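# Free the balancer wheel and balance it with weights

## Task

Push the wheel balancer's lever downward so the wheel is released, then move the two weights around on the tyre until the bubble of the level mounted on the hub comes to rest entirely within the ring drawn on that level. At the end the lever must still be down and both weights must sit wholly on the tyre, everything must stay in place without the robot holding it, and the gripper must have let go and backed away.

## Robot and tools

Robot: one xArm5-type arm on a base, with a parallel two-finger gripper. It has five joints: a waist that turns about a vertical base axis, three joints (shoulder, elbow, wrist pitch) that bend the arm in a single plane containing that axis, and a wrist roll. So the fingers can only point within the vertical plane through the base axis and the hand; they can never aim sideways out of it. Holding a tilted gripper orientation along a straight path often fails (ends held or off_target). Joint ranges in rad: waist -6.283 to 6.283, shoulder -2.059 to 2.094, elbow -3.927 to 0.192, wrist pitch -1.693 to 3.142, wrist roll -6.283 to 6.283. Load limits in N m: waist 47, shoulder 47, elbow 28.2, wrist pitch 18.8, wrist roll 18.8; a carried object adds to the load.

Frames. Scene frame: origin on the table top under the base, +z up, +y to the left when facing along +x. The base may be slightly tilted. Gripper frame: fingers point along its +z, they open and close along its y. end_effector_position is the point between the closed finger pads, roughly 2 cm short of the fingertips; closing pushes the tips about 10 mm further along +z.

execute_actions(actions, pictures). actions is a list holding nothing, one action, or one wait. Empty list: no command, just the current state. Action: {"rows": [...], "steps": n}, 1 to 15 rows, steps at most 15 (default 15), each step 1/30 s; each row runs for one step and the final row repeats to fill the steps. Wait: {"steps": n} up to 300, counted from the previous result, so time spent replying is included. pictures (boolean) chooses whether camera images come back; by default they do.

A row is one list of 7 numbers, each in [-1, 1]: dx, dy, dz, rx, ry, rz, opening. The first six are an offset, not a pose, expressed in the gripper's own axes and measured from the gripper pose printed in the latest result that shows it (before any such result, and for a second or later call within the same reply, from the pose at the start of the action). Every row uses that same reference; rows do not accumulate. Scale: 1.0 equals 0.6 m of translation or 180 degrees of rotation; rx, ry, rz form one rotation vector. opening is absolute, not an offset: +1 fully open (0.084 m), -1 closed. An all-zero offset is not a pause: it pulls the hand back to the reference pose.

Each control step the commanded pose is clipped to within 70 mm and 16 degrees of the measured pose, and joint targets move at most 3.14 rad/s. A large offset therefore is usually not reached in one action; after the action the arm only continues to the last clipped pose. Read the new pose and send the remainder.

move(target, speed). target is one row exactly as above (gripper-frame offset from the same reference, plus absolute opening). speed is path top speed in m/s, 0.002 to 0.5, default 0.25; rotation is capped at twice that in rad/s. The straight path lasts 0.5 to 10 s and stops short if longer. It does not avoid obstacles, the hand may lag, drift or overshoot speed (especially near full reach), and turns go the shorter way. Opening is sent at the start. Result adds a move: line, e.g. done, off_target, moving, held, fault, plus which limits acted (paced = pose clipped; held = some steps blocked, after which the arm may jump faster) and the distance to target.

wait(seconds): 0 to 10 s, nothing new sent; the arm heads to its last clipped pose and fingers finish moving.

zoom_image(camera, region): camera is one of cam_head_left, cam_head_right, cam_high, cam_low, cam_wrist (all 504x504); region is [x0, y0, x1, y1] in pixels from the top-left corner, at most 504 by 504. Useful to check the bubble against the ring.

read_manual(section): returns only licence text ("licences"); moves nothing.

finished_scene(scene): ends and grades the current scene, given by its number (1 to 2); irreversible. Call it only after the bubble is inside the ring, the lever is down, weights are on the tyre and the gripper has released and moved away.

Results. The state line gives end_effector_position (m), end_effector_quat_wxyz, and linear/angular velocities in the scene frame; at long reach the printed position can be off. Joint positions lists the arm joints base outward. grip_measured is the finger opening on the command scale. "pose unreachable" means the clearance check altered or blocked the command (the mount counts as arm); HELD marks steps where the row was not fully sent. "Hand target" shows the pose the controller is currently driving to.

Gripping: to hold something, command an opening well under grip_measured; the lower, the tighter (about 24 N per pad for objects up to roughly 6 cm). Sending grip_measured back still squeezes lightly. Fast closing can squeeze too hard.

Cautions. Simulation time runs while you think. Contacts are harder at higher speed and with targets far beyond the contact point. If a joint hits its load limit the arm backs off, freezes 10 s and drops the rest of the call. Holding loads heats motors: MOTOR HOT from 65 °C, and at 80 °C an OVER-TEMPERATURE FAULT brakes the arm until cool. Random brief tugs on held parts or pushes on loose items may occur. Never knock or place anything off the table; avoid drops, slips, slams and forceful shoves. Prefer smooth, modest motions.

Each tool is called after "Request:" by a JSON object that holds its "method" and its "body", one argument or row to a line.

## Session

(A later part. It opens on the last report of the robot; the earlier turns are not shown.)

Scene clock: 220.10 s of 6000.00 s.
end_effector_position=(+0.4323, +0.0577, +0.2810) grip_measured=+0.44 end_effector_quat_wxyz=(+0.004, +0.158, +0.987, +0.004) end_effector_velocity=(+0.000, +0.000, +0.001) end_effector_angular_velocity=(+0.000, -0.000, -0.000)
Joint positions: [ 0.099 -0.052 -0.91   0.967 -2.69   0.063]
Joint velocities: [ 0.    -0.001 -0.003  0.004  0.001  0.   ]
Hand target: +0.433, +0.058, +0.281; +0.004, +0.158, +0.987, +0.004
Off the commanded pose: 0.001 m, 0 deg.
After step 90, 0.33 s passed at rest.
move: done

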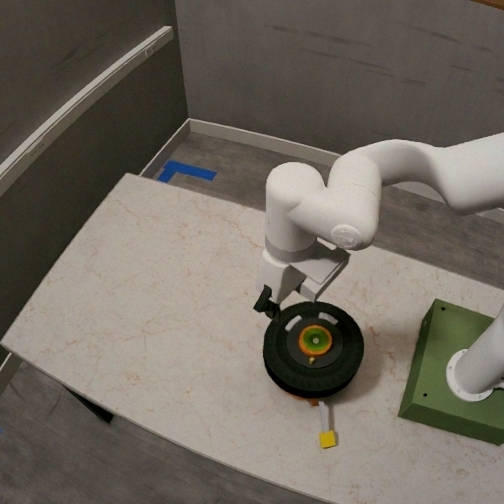

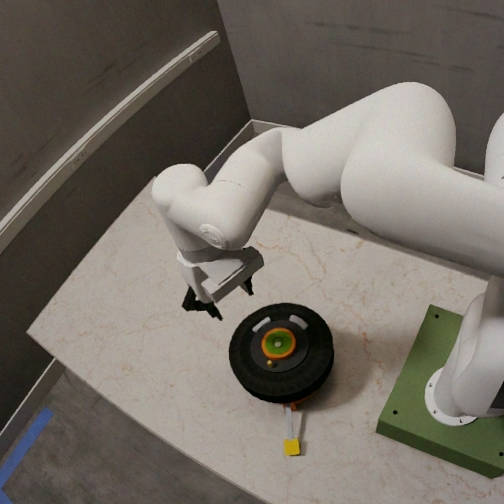

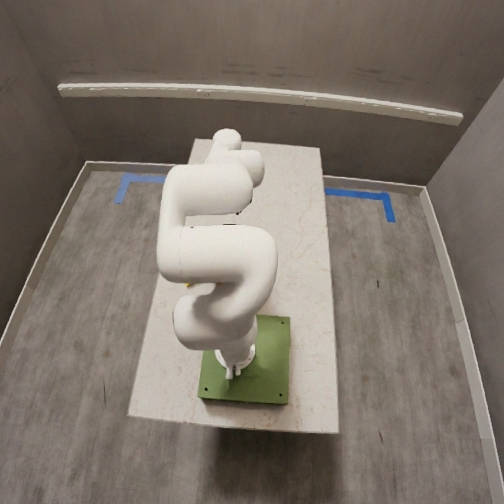

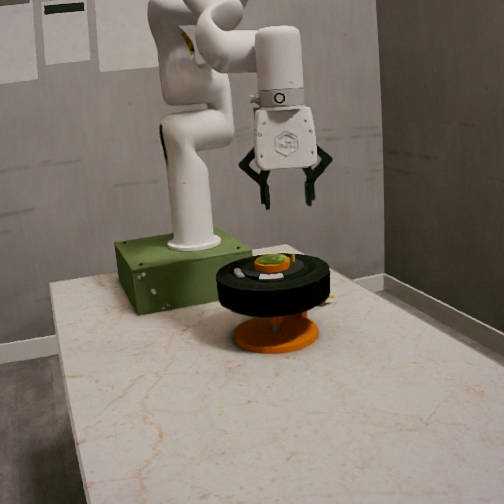

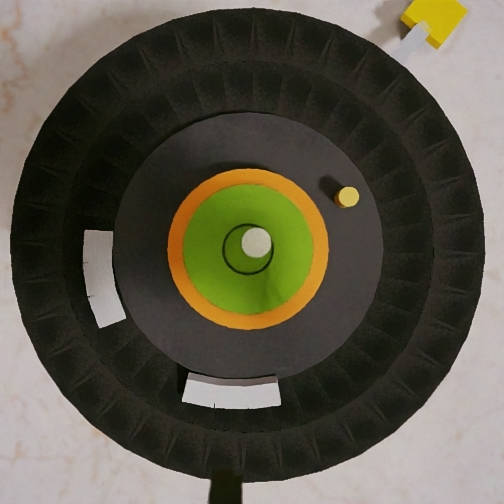

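Request:
{"method": "move", "body": {
  "target": [-0.007, -0.0645, 0.177, 0, 0, 0.008, 0.45],
  "speed": 0.12
}}

Scene clock: 232.73 s of 6000.00 s.
end_effector_position=(+0.4257, +0.0203, +0.1749) grip_measured=+0.44 end_effector_quat_wxyz=(+0.004, +0.170, +0.985, +0.004) end_effector_velocity=(-0.002, -0.001, -0.003) end_effector_angular_velocity=(-0.000, +0.006, -0.001)
Joint positions: [ 0.014  0.112 -0.754  0.646 -2.751  0.063]
Joint velocities: [-0.001  0.003  0.004 -0.002 -0.     0.   ]
Hand target: +0.425, +0.020, +0.174; +0.003, +0.170, +0.985, +0.004
Off the commanded pose: 0.001 m, 0 deg.
After step 90, 8.30 s passed at rest.
move: done

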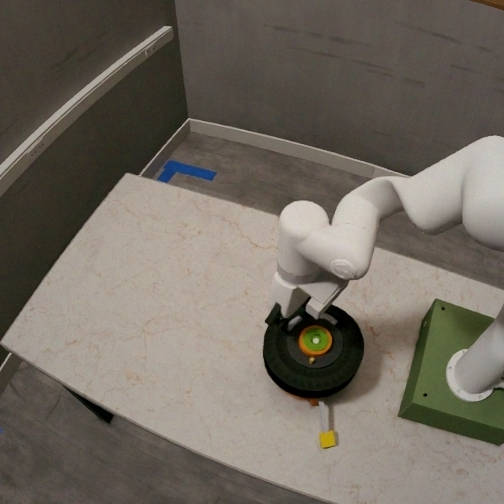

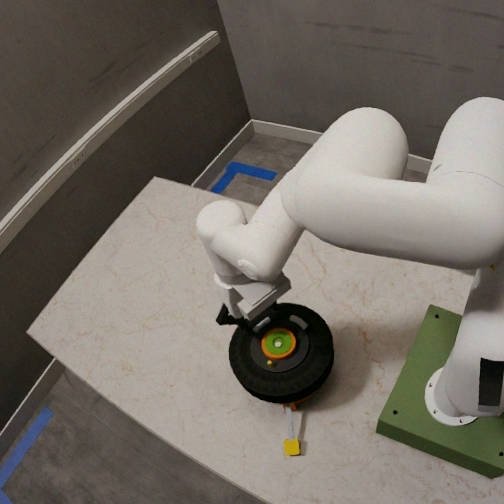

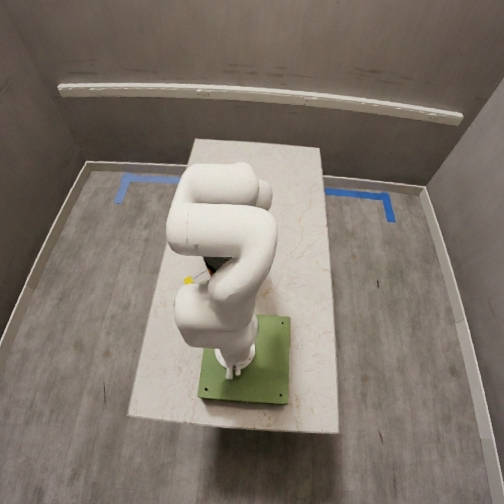

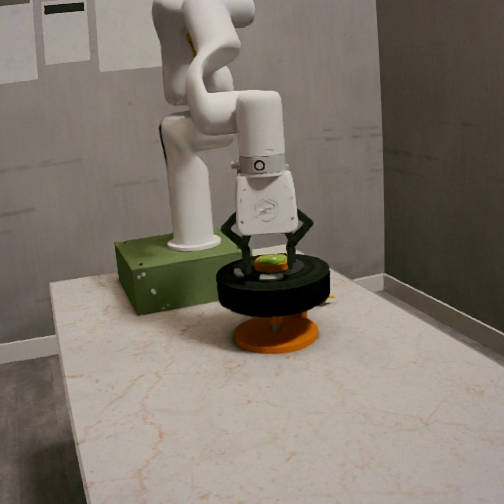

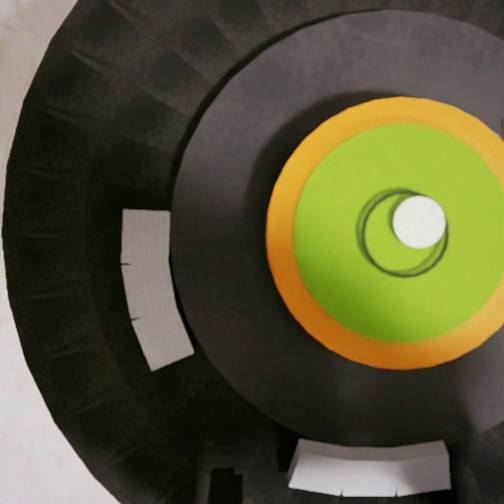

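Request:
{"method": "move", "body": {
  "target": [-0.002, 0.001, 0.03, 0, 0, 0, 0.45],
  "speed": 0.015
}}

Request:
{"method": "move", "body": {
  "target": [0, 0, 0.009, 0, 0, 0, 0.45],
  "speed": 0.004
}}

Request:
{"method": "zoom_image", "body": {
  "camera": "cam_low",
  "region": [220, 230, 330, 300]
}}

Scene clock: 238.57 s of 6000.00 s.
end_effector_position=(+0.4272, +0.0206, +0.1569) grip_measured=+0.44 end_effector_quat_wxyz=(+0.004, +0.170, +0.985, +0.004) end_effector_velocity=(+0.001, +0.000, +0.000) end_effector_angular_velocity=(+0.000, -0.004, +0.001)
Joint positions: [ 0.014  0.161 -0.751  0.594 -2.75   0.063]
Joint velocities: [ 0.     0.001 -0.    -0.004 -0.     0.   ]
Hand target: +0.427, +0.021, +0.157; +0.004, +0.170, +0.985, +0.004
Off the commanded pose: 0.000 m, 0 deg.
After step 90, 1.43 s passed at rest.
move: done

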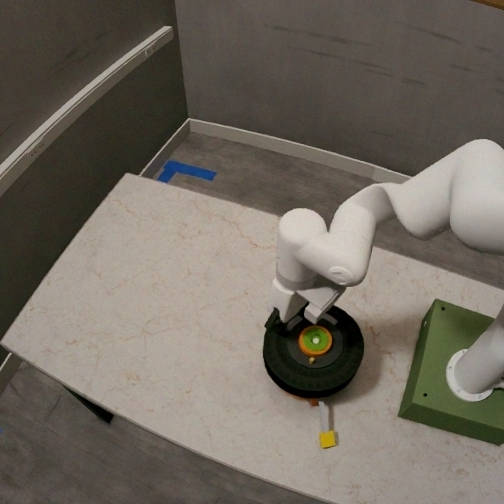

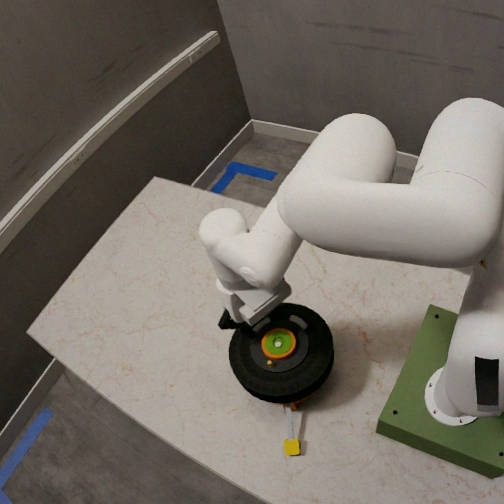

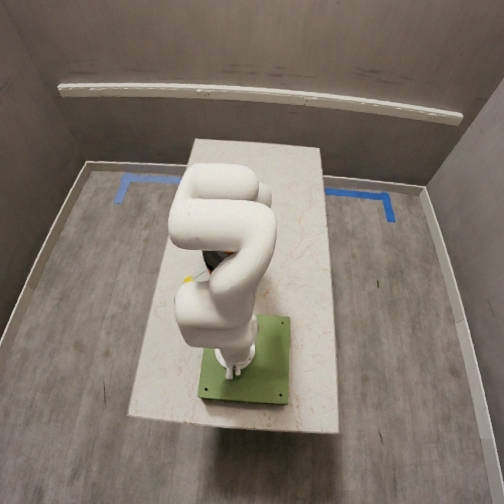

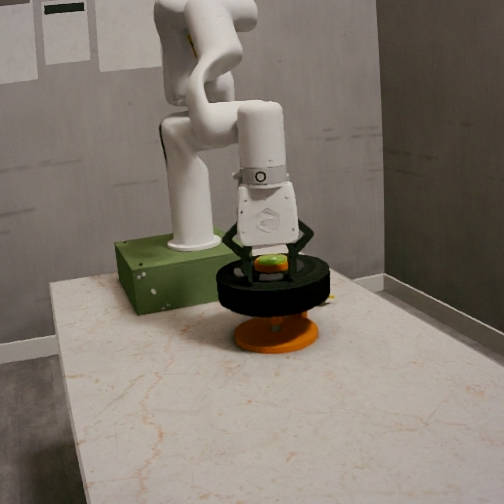

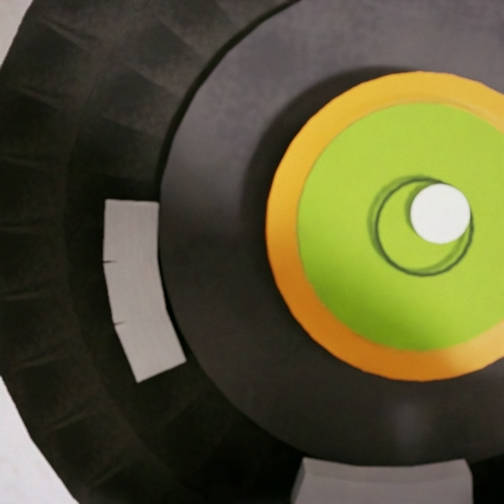

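Scene clock: 240.13 s of 6000.00 s.
end_effector_position=(+0.4272, +0.0207, +0.1515) grip_measured=+0.44 end_effector_quat_wxyz=(+0.004, +0.170, +0.985, +0.004) end_effector_velocity=(+0.000, +0.000, -0.000) end_effector_angular_velocity=(+0.000, -0.001, +0.000)
Joint positions: [ 0.014  0.175 -0.749  0.578 -2.75   0.063]
Joint velocities: [ 0.     0.001 -0.001 -0.001 -0.     0.   ]
Hand target: +0.427, +0.021, +0.152; +0.004, +0.170, +0.985, +0.004
Off the commanded pose: 0.000 m, 0 deg.
move: done

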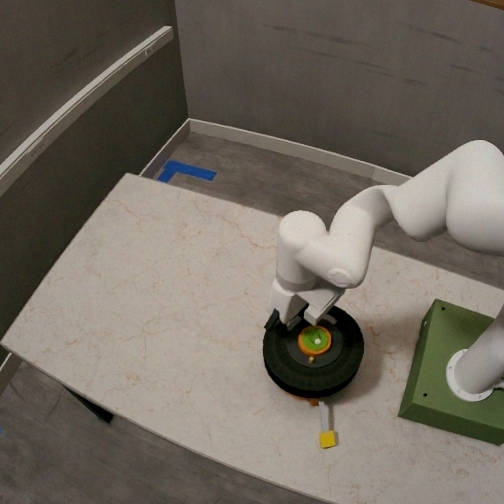

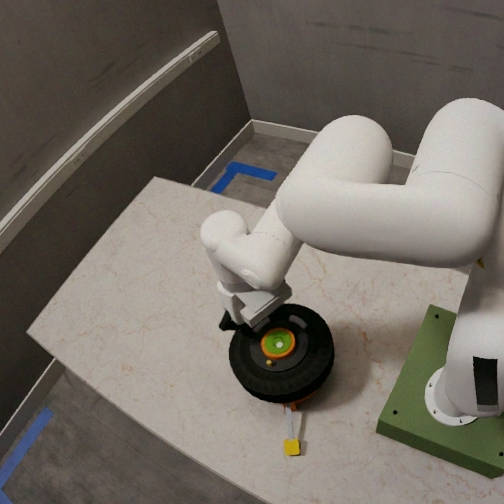

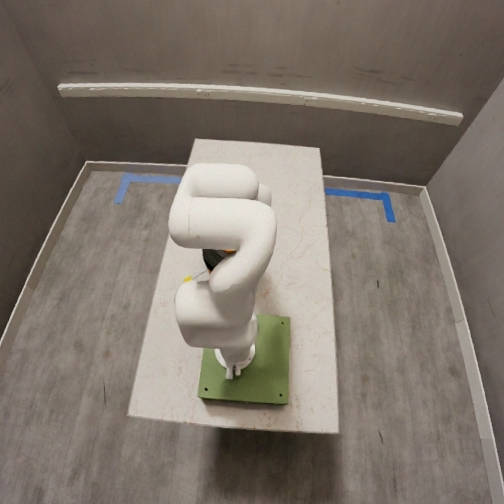

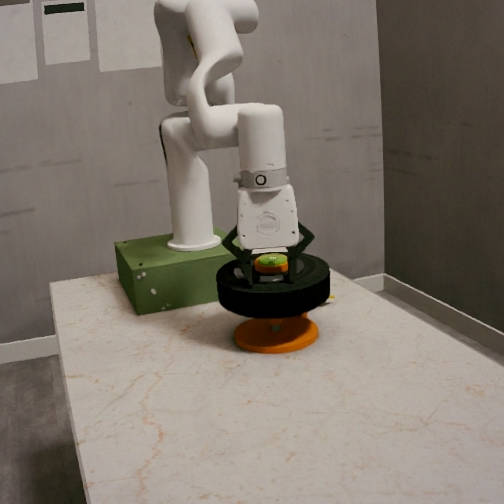

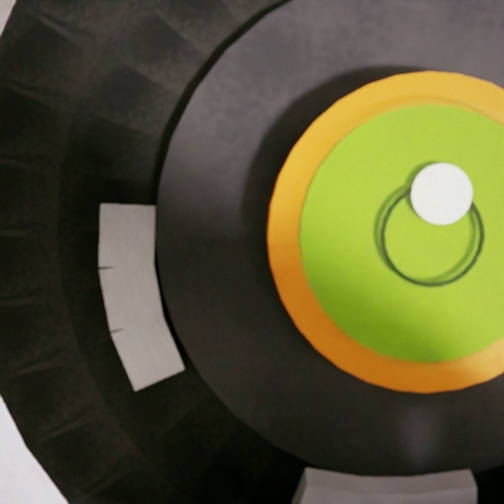

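Region (220, 230, 330, 300) of cam_low's 504x504 image, scaled by 4.582, with more detail than that image has; it fills the top 321 rows of this view, and the rest is white.

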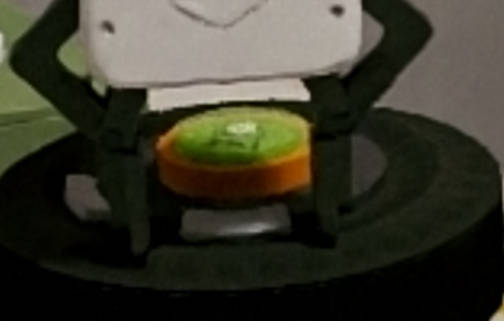

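Request:
{"method": "move", "body": {
  "target": [-0.007, 0, -0.008, 0, 0, 0, 0.45],
  "speed": 0.01
}}

Request:
{"method": "move", "body": {
  "target": [0, 0, 0.009, 0, 0, 0, 0.45],
  "speed": 0.004
}}

Scene clock: 252.93 s of 6000.00 s.
end_effector_position=(+0.4311, +0.0192, +0.1563) grip_measured=+0.44 end_effector_quat_wxyz=(+0.004, +0.170, +0.985, +0.004) end_effector_velocity=(-0.001, -0.000, -0.000) end_effector_angular_velocity=(-0.000, +0.003, +0.000)
Joint positions: [ 0.01   0.173 -0.765  0.596 -2.754  0.063]
Joint velocities: [-0.     0.001  0.     0.002 -0.    -0.   ]
Hand target: +0.431, +0.019, +0.156; +0.004, +0.170, +0.985, +0.004
Off the commanded pose: 0.000 m, 0 deg.
After step 90, 8.93 s passed at rest.
move: done

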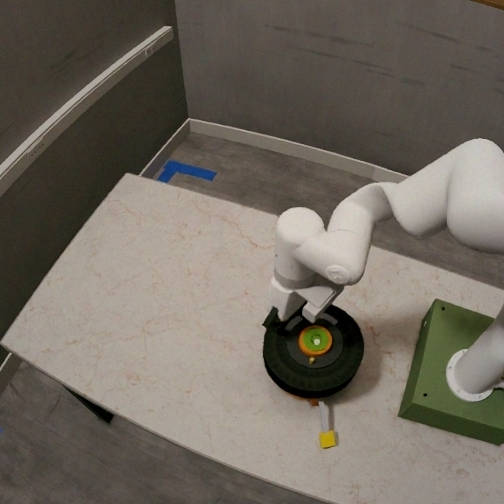

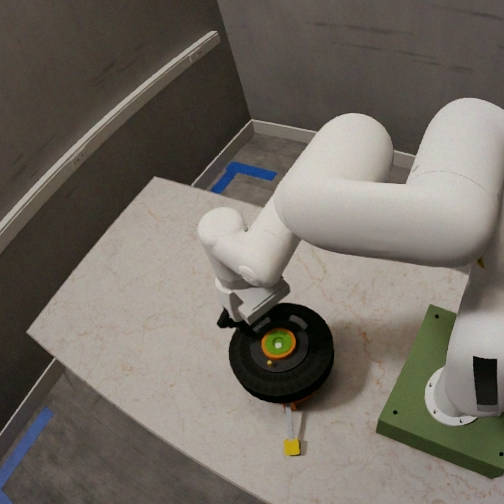

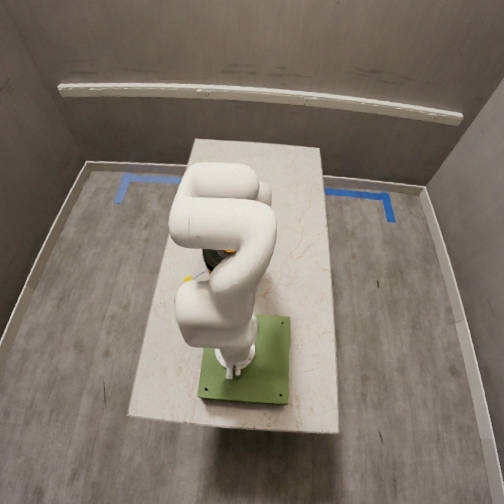

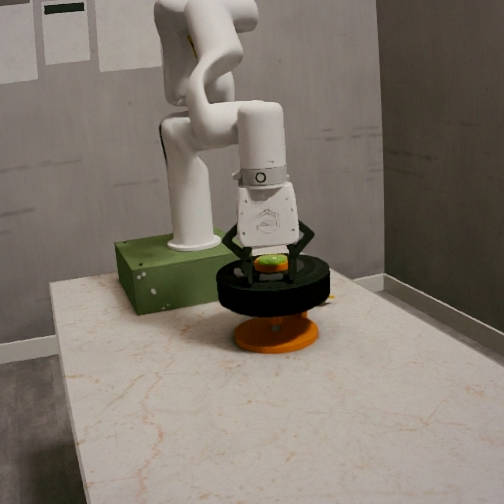

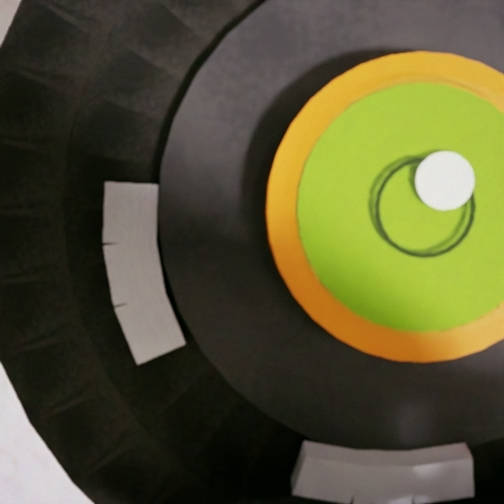

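Scene clock: 254.50 s of 6000.00 s.
end_effector_position=(+0.4311, +0.0193, +0.1509) grip_measured=+0.44 end_effector_quat_wxyz=(+0.004, +0.170, +0.985, +0.004) end_effector_velocity=(+0.000, -0.000, +0.000) end_effector_angular_velocity=(+0.000, -0.001, -0.001)
Joint positions: [ 0.01   0.187 -0.764  0.581 -2.754  0.063]
Joint velocities: [-0.001  0.001 -0.001 -0.001 -0.    -0.   ]
Hand target: +0.431, +0.019, +0.151; +0.004, +0.170, +0.985, +0.004
Off the commanded pose: 0.000 m, 0 deg.
move: done

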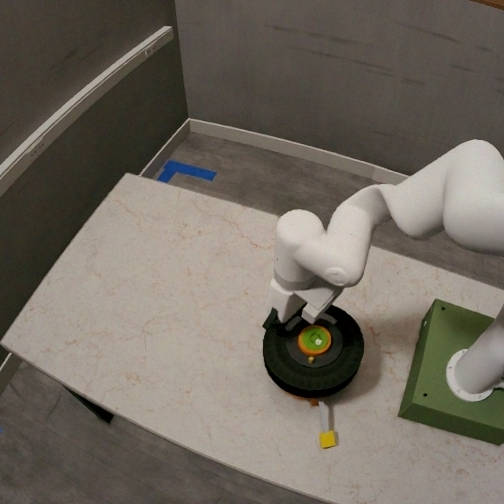

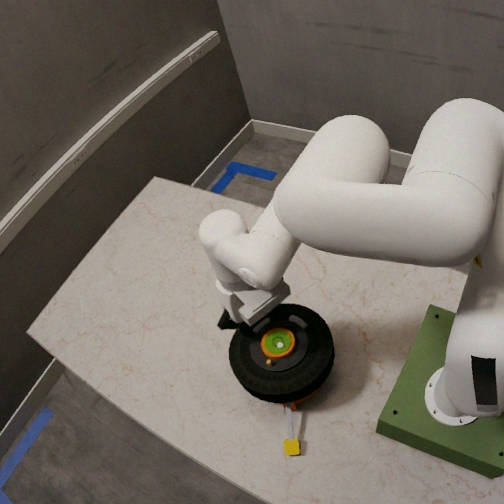

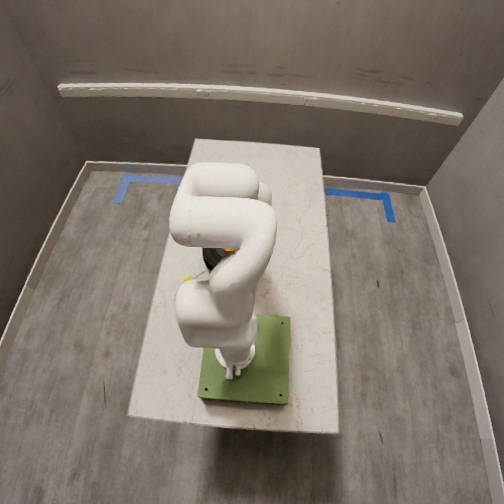

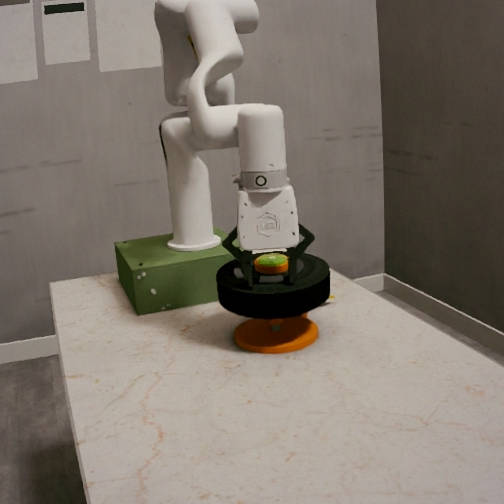

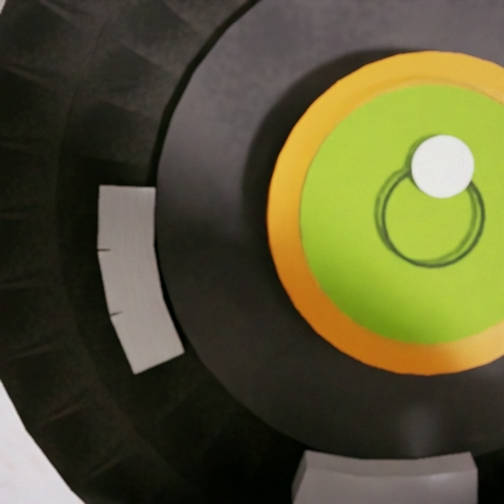

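Request:
{"method": "execute_actions", "body": {
  "actions": [
    {"rows": [[0,0.002,0,0,0,0,0.40],[0,0.002,0,0,0,0,0.36],[0,0.002,0,0,0,0,0.32],[0,0.002,0,0,0,0,0.28],[0,0.002,0,0,0,0,0.24],[0,0.002,0,0,0,0,0.20],[0,0.002,0,0,0,0,0.17],[0,0.002,0,0,0,0,0.14],[0,0.002,0,0,0,0,0.11],[0,0.002,0,0,0,0,0.08],[0,0.002,0,0,0,0,0.06],[0,0.002,0,0,0,0,0.04],[0,0.002,0,0,0,0,0.02],[0,0.002,0,0,0,0,0.0],[0,0.002,0,0,0,0,-0.02]], "steps": 15}
  ]
}}

Scene clock: 257.90 s of 6000.00 s.
end_effector_position=(+0.4318, +0.0205, +0.1512) grip_measured=-0.01 end_effector_quat_wxyz=(+0.004, +0.170, +0.985, +0.004) end_effector_velocity=(+0.003, +0.001, +0.004) end_effector_angular_velocity=(+0.000, -0.010, +0.003)
Joint positions: [ 0.013  0.188 -0.766  0.581 -2.752  0.043]
Joint velocities: [ 0.003 -0.005 -0.005 -0.001 -0.    -0.026]
Hand target: +0.432, +0.020, +0.151; +0.004, +0.170, +0.985, +0.004
Off the commanded pose: 0.000 m, 0 deg.
Steps of this call (steps 1 to 87: nothing new was sent; steps 88 to 102: all 15 steps of this action). Readings (end_effector_position):
88: (+0.4312, +0.0193, +0.1509)
89: (+0.4313, +0.0196, +0.1510)
91: (+0.4314, +0.0201, +0.1510)
95: (+0.4315, +0.0204, +0.1509)
102: the state above

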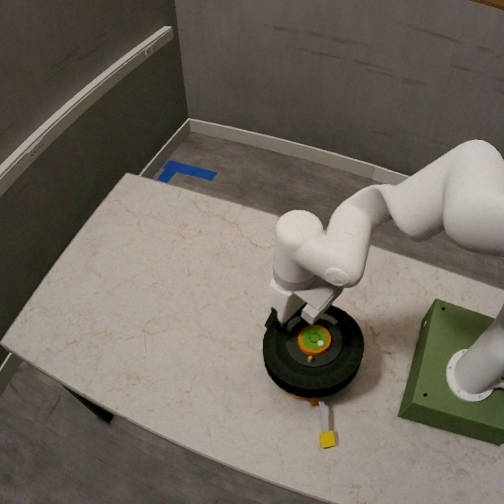

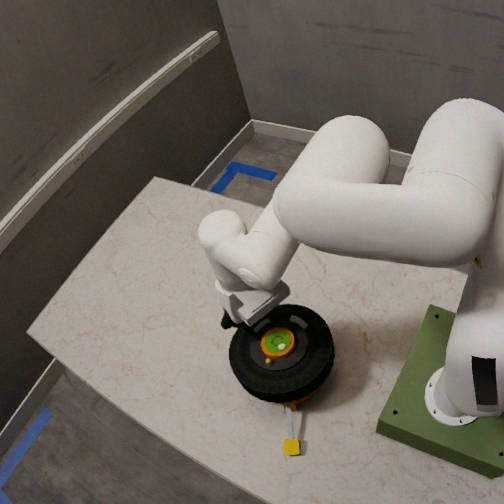

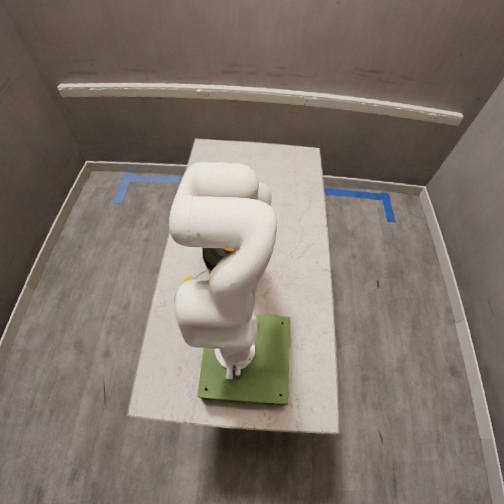

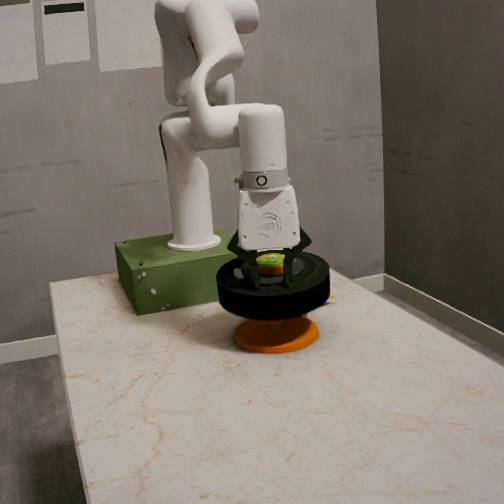

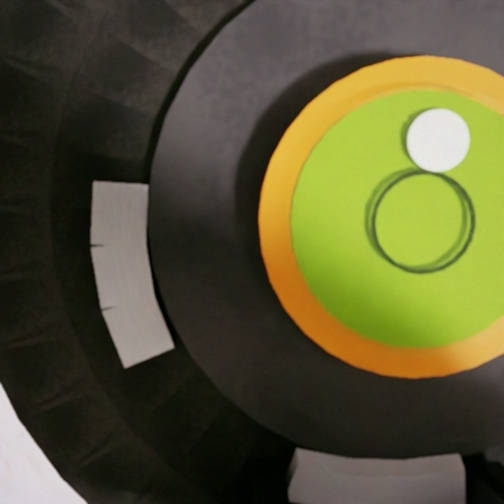

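Request:
{"method": "execute_actions", "body": {
  "actions": [
    {"rows": [[0,0,0,0,0,0,-0.03],[0,0,0,0,0,0,-0.04],[0,0,0,0,0,0,-0.05],[0,0,0,0,0,0,-0.06],[0,0,0,0,0,0,-0.07],[0,0,0,0,0,0,-0.08],[0,0,0,0,0,0,-0.09],[0,0,0,0,0,0,-0.10],[0,0,0,0,0,0,-0.11],[0,0,0,0,0,0,-0.12],[0,0,0,0,0,0,-0.13],[0,0,0,0,0,0,-0.14],[0,0,0,0,0,0,-0.15]], "steps": 15}
  ]
}}

Request:
{"method": "zoom_image", "body": {
  "camera": "cam_low",
  "region": [220, 230, 330, 300]
}}

Scene clock: 261.43 s of 6000.00 s.
end_effector_position=(+0.4319, +0.0205, +0.1513) grip_measured=-0.08 end_effector_quat_wxyz=(+0.004, +0.170, +0.985, +0.004) end_effector_velocity=(-0.000, -0.000, +0.000) end_effector_angular_velocity=(-0.000, +0.000, -0.001)
Joint positions: [ 0.013  0.188 -0.766  0.581 -2.752  0.04 ]
Joint velocities: [-0.001 -0.001  0.001  0.     0.     0.   ]
Hand target: +0.432, +0.020, +0.151; +0.004, +0.170, +0.985, +0.004
Off the commanded pose: 0.000 m, 0 deg.
Steps of this call (steps 1 to 90: nothing new was sent; then 0.03 s passed at rest; steps 91 to 105: all 15 steps of this action). Readings (end_effector_position):
91: (+0.4316, +0.0204, +0.1510)
92: (+0.4316, +0.0204, +0.1510)
94: (+0.4317, +0.0205, +0.1511)
98: (+0.4318, +0.0205, +0.1513)
105: the state above

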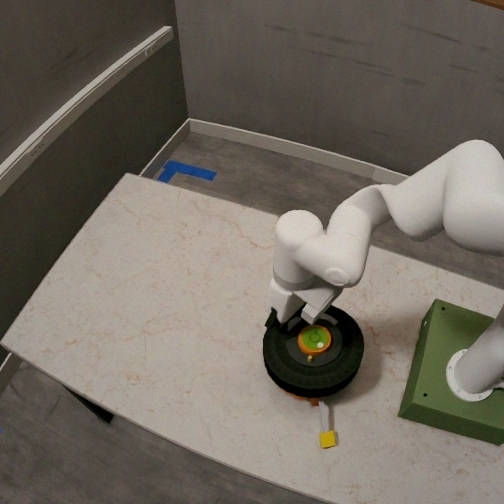

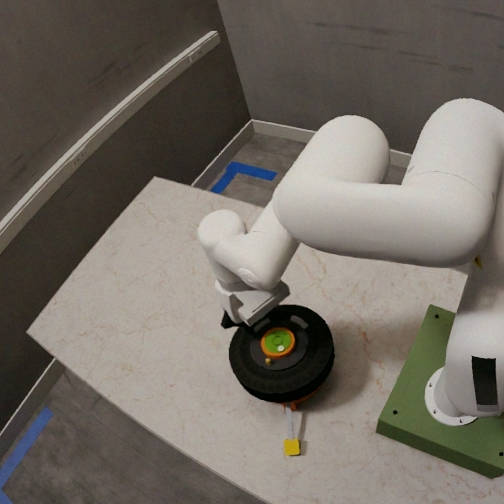

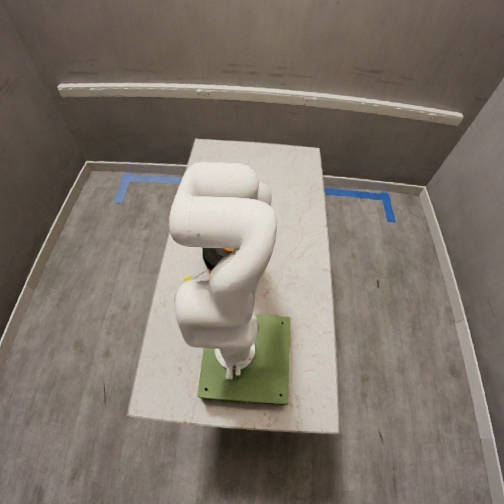

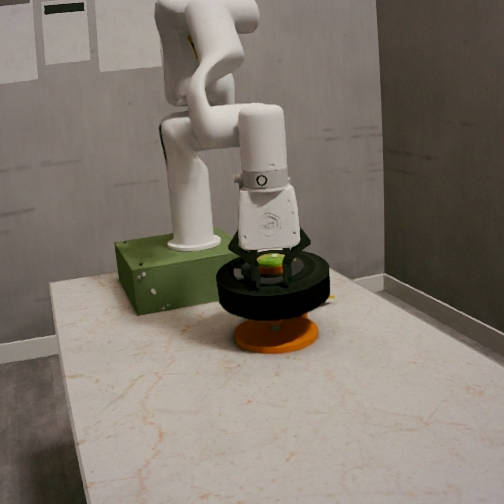

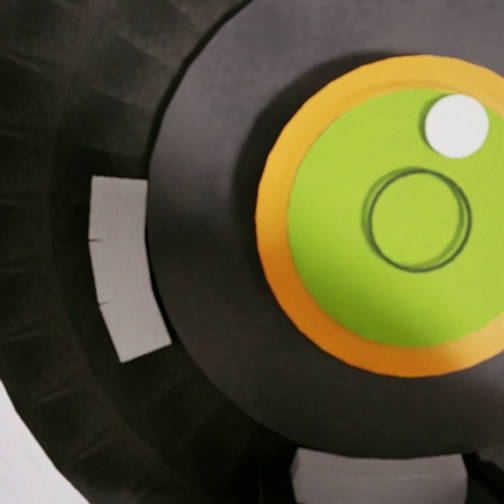

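Region (220, 230, 330, 300) of cam_low's 504x504 image, scaled by 4.582, with more detail than that image has; it fills the top 321 rows of this view, and the rest is white.

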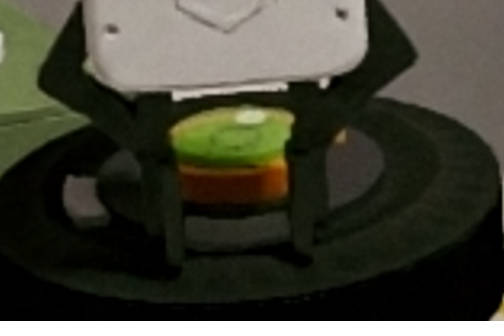

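Request:
{"method": "execute_actions", "body": {
  "actions": [
    {"rows": [[0,0,0,0,0,0,-0.17],[0,0,0,0,0,0,-0.19],[0,0,0,0,0,0,-0.21],[0,0,0,0,0,0,-0.23],[0,0,0,0,0,0,-0.25],[0,0,0,0,0,0,-0.27],[0,0,0,0,0,0,-0.29],[0,0,0,0,0,0,-0.31],[0,0,0,0,0,0,-0.33],[0,0,0,0,0,0,-0.35]], "steps": 12}
  ],
  "pictures": false
}}

Request:
{"method": "move", "body": {
  "target": [0, 0, -0.035, 0, 0, 0, -0.35],
  "speed": 0.015
}}

Request:
{"method": "zoom_image", "body": {
  "camera": "cam_low",
  "region": [220, 230, 330, 300]
}}

Scene clock: 265.07 s of 6000.00 s.
end_effector_position=(+0.4318, +0.0205, +0.1512) grip_measured=-0.08 end_effector_quat_wxyz=(+0.004, +0.170, +0.985, +0.004) end_effector_velocity=(+0.000, -0.000, +0.000) end_effector_angular_velocity=(-0.000, +0.000, -0.000)
Joint positions: [ 0.013  0.188 -0.766  0.581 -2.752  0.04 ]
Joint velocities: [-0.    -0.    -0.     0.001 -0.    -0.   ]
Hand target: +0.432, +0.020, +0.151; +0.004, +0.170, +0.985, +0.004
Off the commanded pose: 0.000 m, 0 deg.
Steps of this call (steps 1 to 90: nothing new was sent; then 0.23 s passed at rest; steps 91 to 102: all 12 steps of this action). Readings (end_effector_position):
91: (+0.4318, +0.0205, +0.1512)
92: (+0.4318, +0.0205, +0.1512)
94: (+0.4318, +0.0205, +0.1512)
98: (+0.4318, +0.0205, +0.1512)
102: the state above

Scene clock: 266.93 s of 6000.00 s.
end_effector_position=(+0.4316, +0.0203, +0.1722) grip_measured=-0.09 end_effector_quat_wxyz=(+0.004, +0.170, +0.985, +0.004) end_effector_velocity=(-0.001, +0.000, -0.000) end_effector_angular_velocity=(-0.000, +0.003, +0.000)
Joint positions: [ 0.013  0.135 -0.774  0.642 -2.752  0.04 ]
Joint velocities: [ 0.    -0.001  0.001  0.003  0.    -0.   ]
Hand target: +0.432, +0.020, +0.172; +0.004, +0.170, +0.985, +0.004
Off the commanded pose: 0.000 m, 0 deg.
move: done

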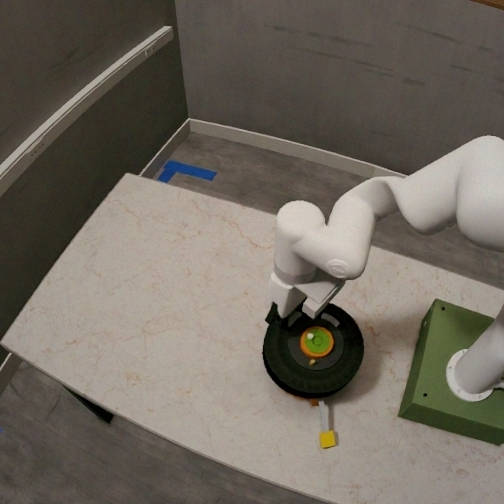

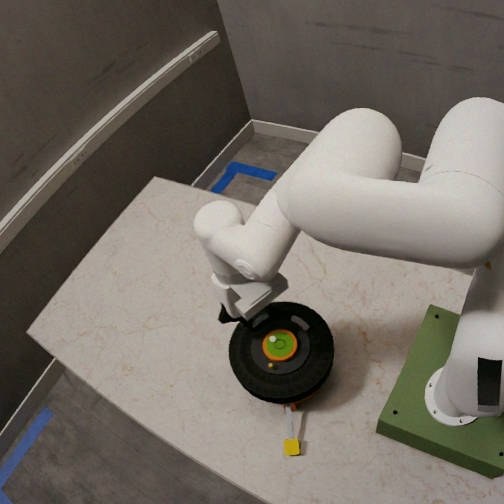

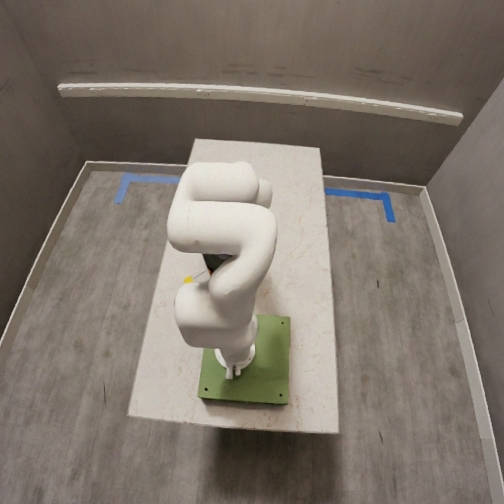

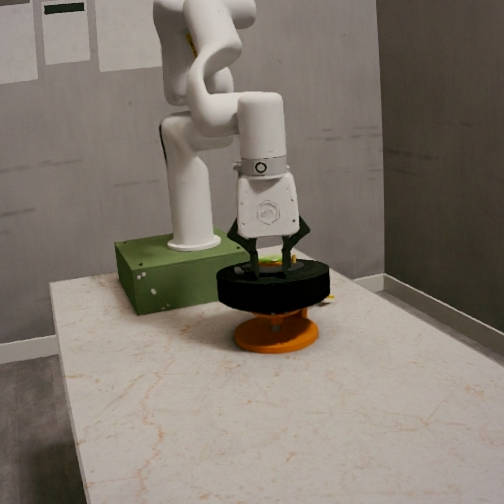

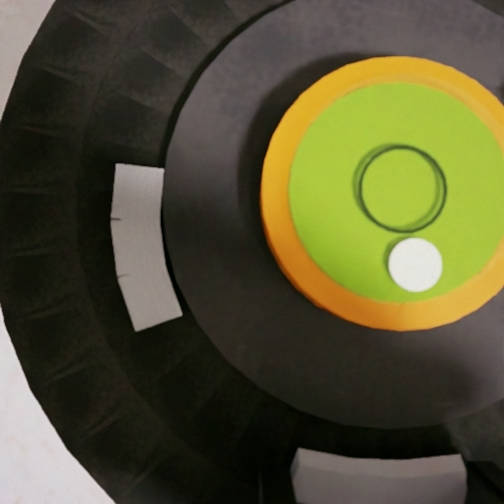

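Region (220, 230, 330, 300) of cam_low's 504x504 image, scaled by 4.582, with more detail than that image has; it fills the top 321 rows of this view, and the rest is white.

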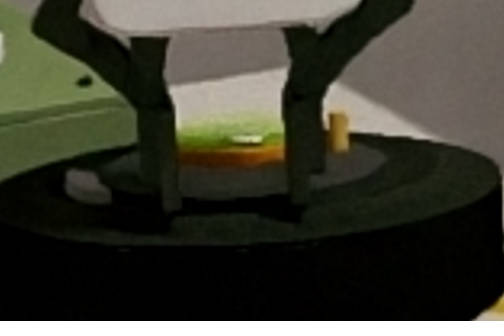

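Request:
{"method": "move", "body": {
  "target": [0.02, 0.06, -0.18, 0, 0, 0, -0.35],
  "speed": 0.08
}}

Request:
{"method": "wait", "body": {
  "seconds": 1.5
}}

Scene clock: 271.10 s of 6000.00 s.
end_effector_position=(+0.4309, +0.0575, +0.2802) grip_measured=-0.09 end_effector_quat_wxyz=(+0.004, +0.170, +0.985, +0.004) end_effector_velocity=(+0.001, +0.000, +0.001) end_effector_angular_velocity=(+0.000, -0.001, +0.000)
Joint positions: [ 0.099 -0.057 -0.902  0.963 -2.665  0.04 ]
Joint velocities: [ 0.001 -0.001 -0.003  0.002  0.001  0.   ]
Hand target: +0.431, +0.058, +0.281; +0.004, +0.170, +0.985, +0.004
Off the commanded pose: 0.001 m, 0 deg.
move: done

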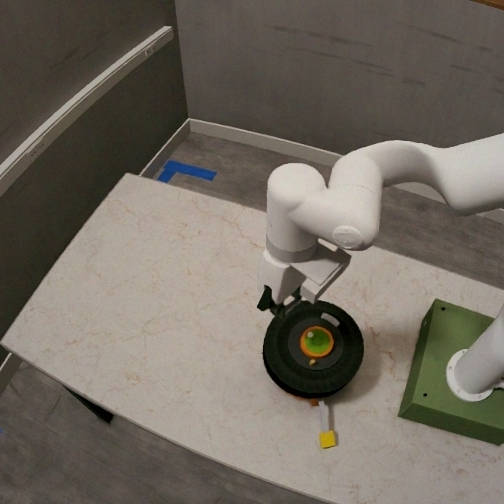

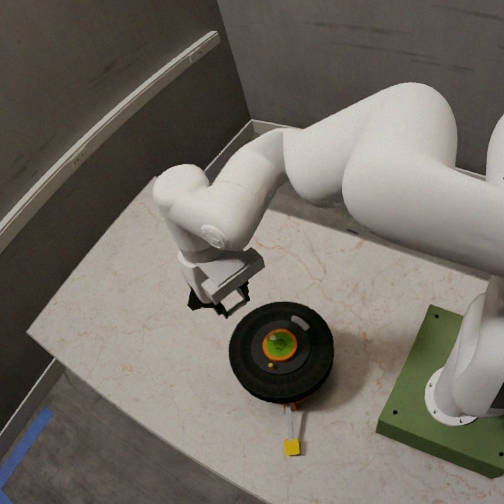

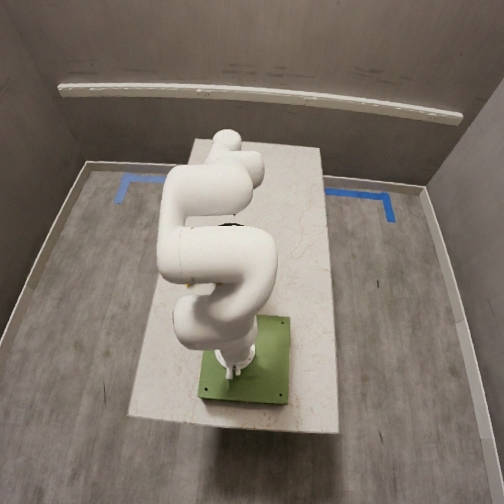

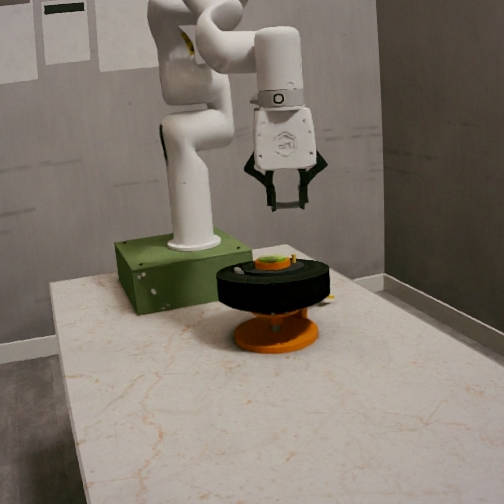

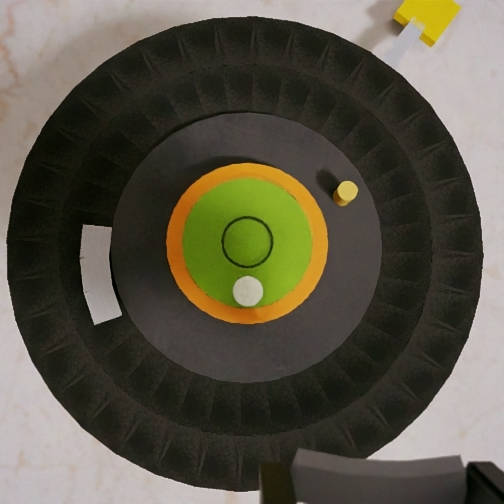

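Scene clock: 272.60 s of 6000.00 s.
end_effector_position=(+0.4311, +0.0576, +0.2805) grip_measured=-0.09 end_effector_quat_wxyz=(+0.004, +0.170, +0.985, +0.004) end_effector_velocity=(+0.001, +0.000, +0.001) end_effector_angular_velocity=(+0.000, -0.002, +0.000)
Joint positions: [ 0.1   -0.057 -0.902  0.963 -2.665  0.04 ]
Joint velocities: [ 0.    -0.    -0.002 -0.     0.    -0.   ]
Hand target: +0.431, +0.058, +0.281; +0.004, +0.170, +0.985, +0.004
Off the commanded pose: 0.000 m, 0 deg.
Steps of this call (steps 1 to 45: nothing new was sent). Readings (end_effector_position):
1: (+0.4309, +0.0575, +0.2802)
2: (+0.4309, +0.0575, +0.2803)
4: (+0.4310, +0.0575, +0.2804)
8: (+0.4310, +0.0575, +0.2805)
45: the state above

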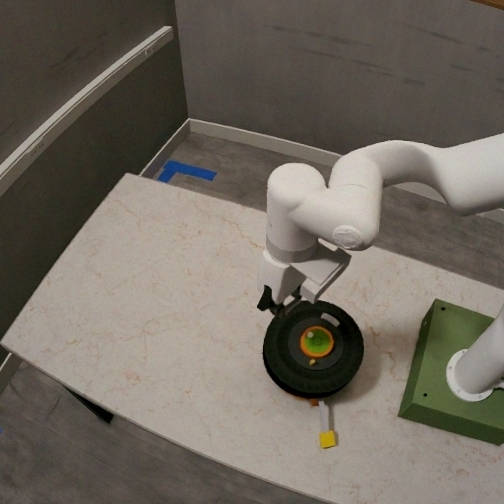

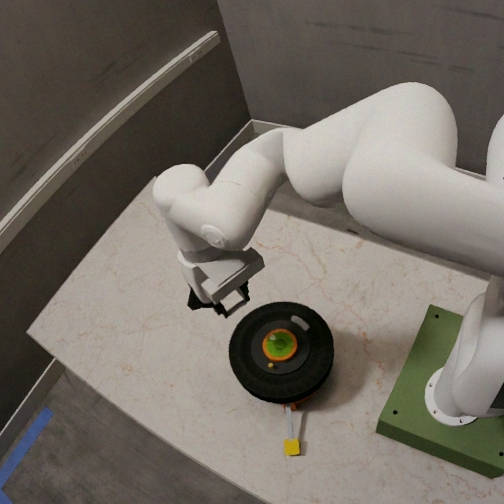

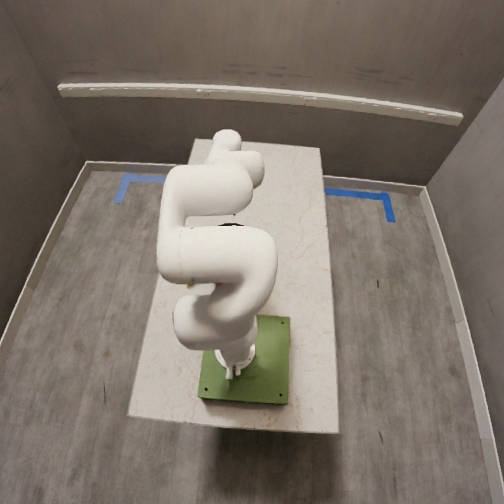

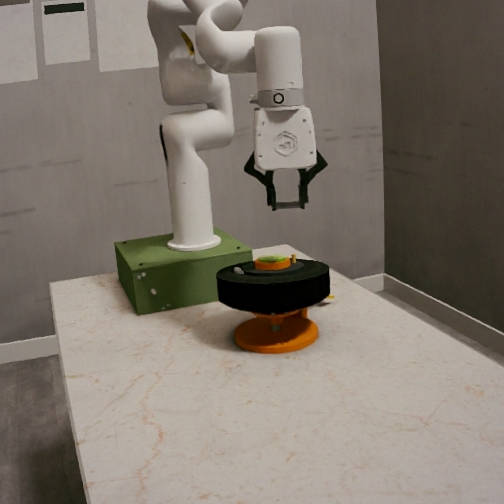

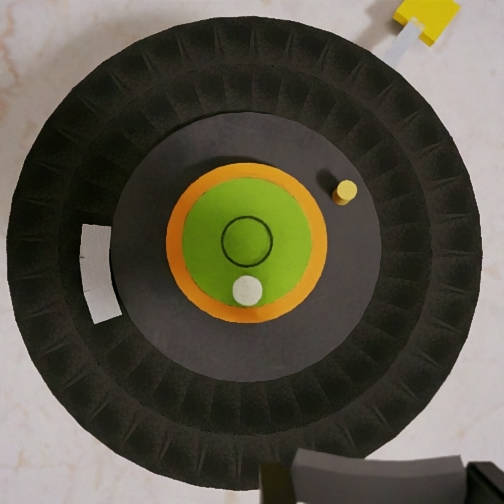

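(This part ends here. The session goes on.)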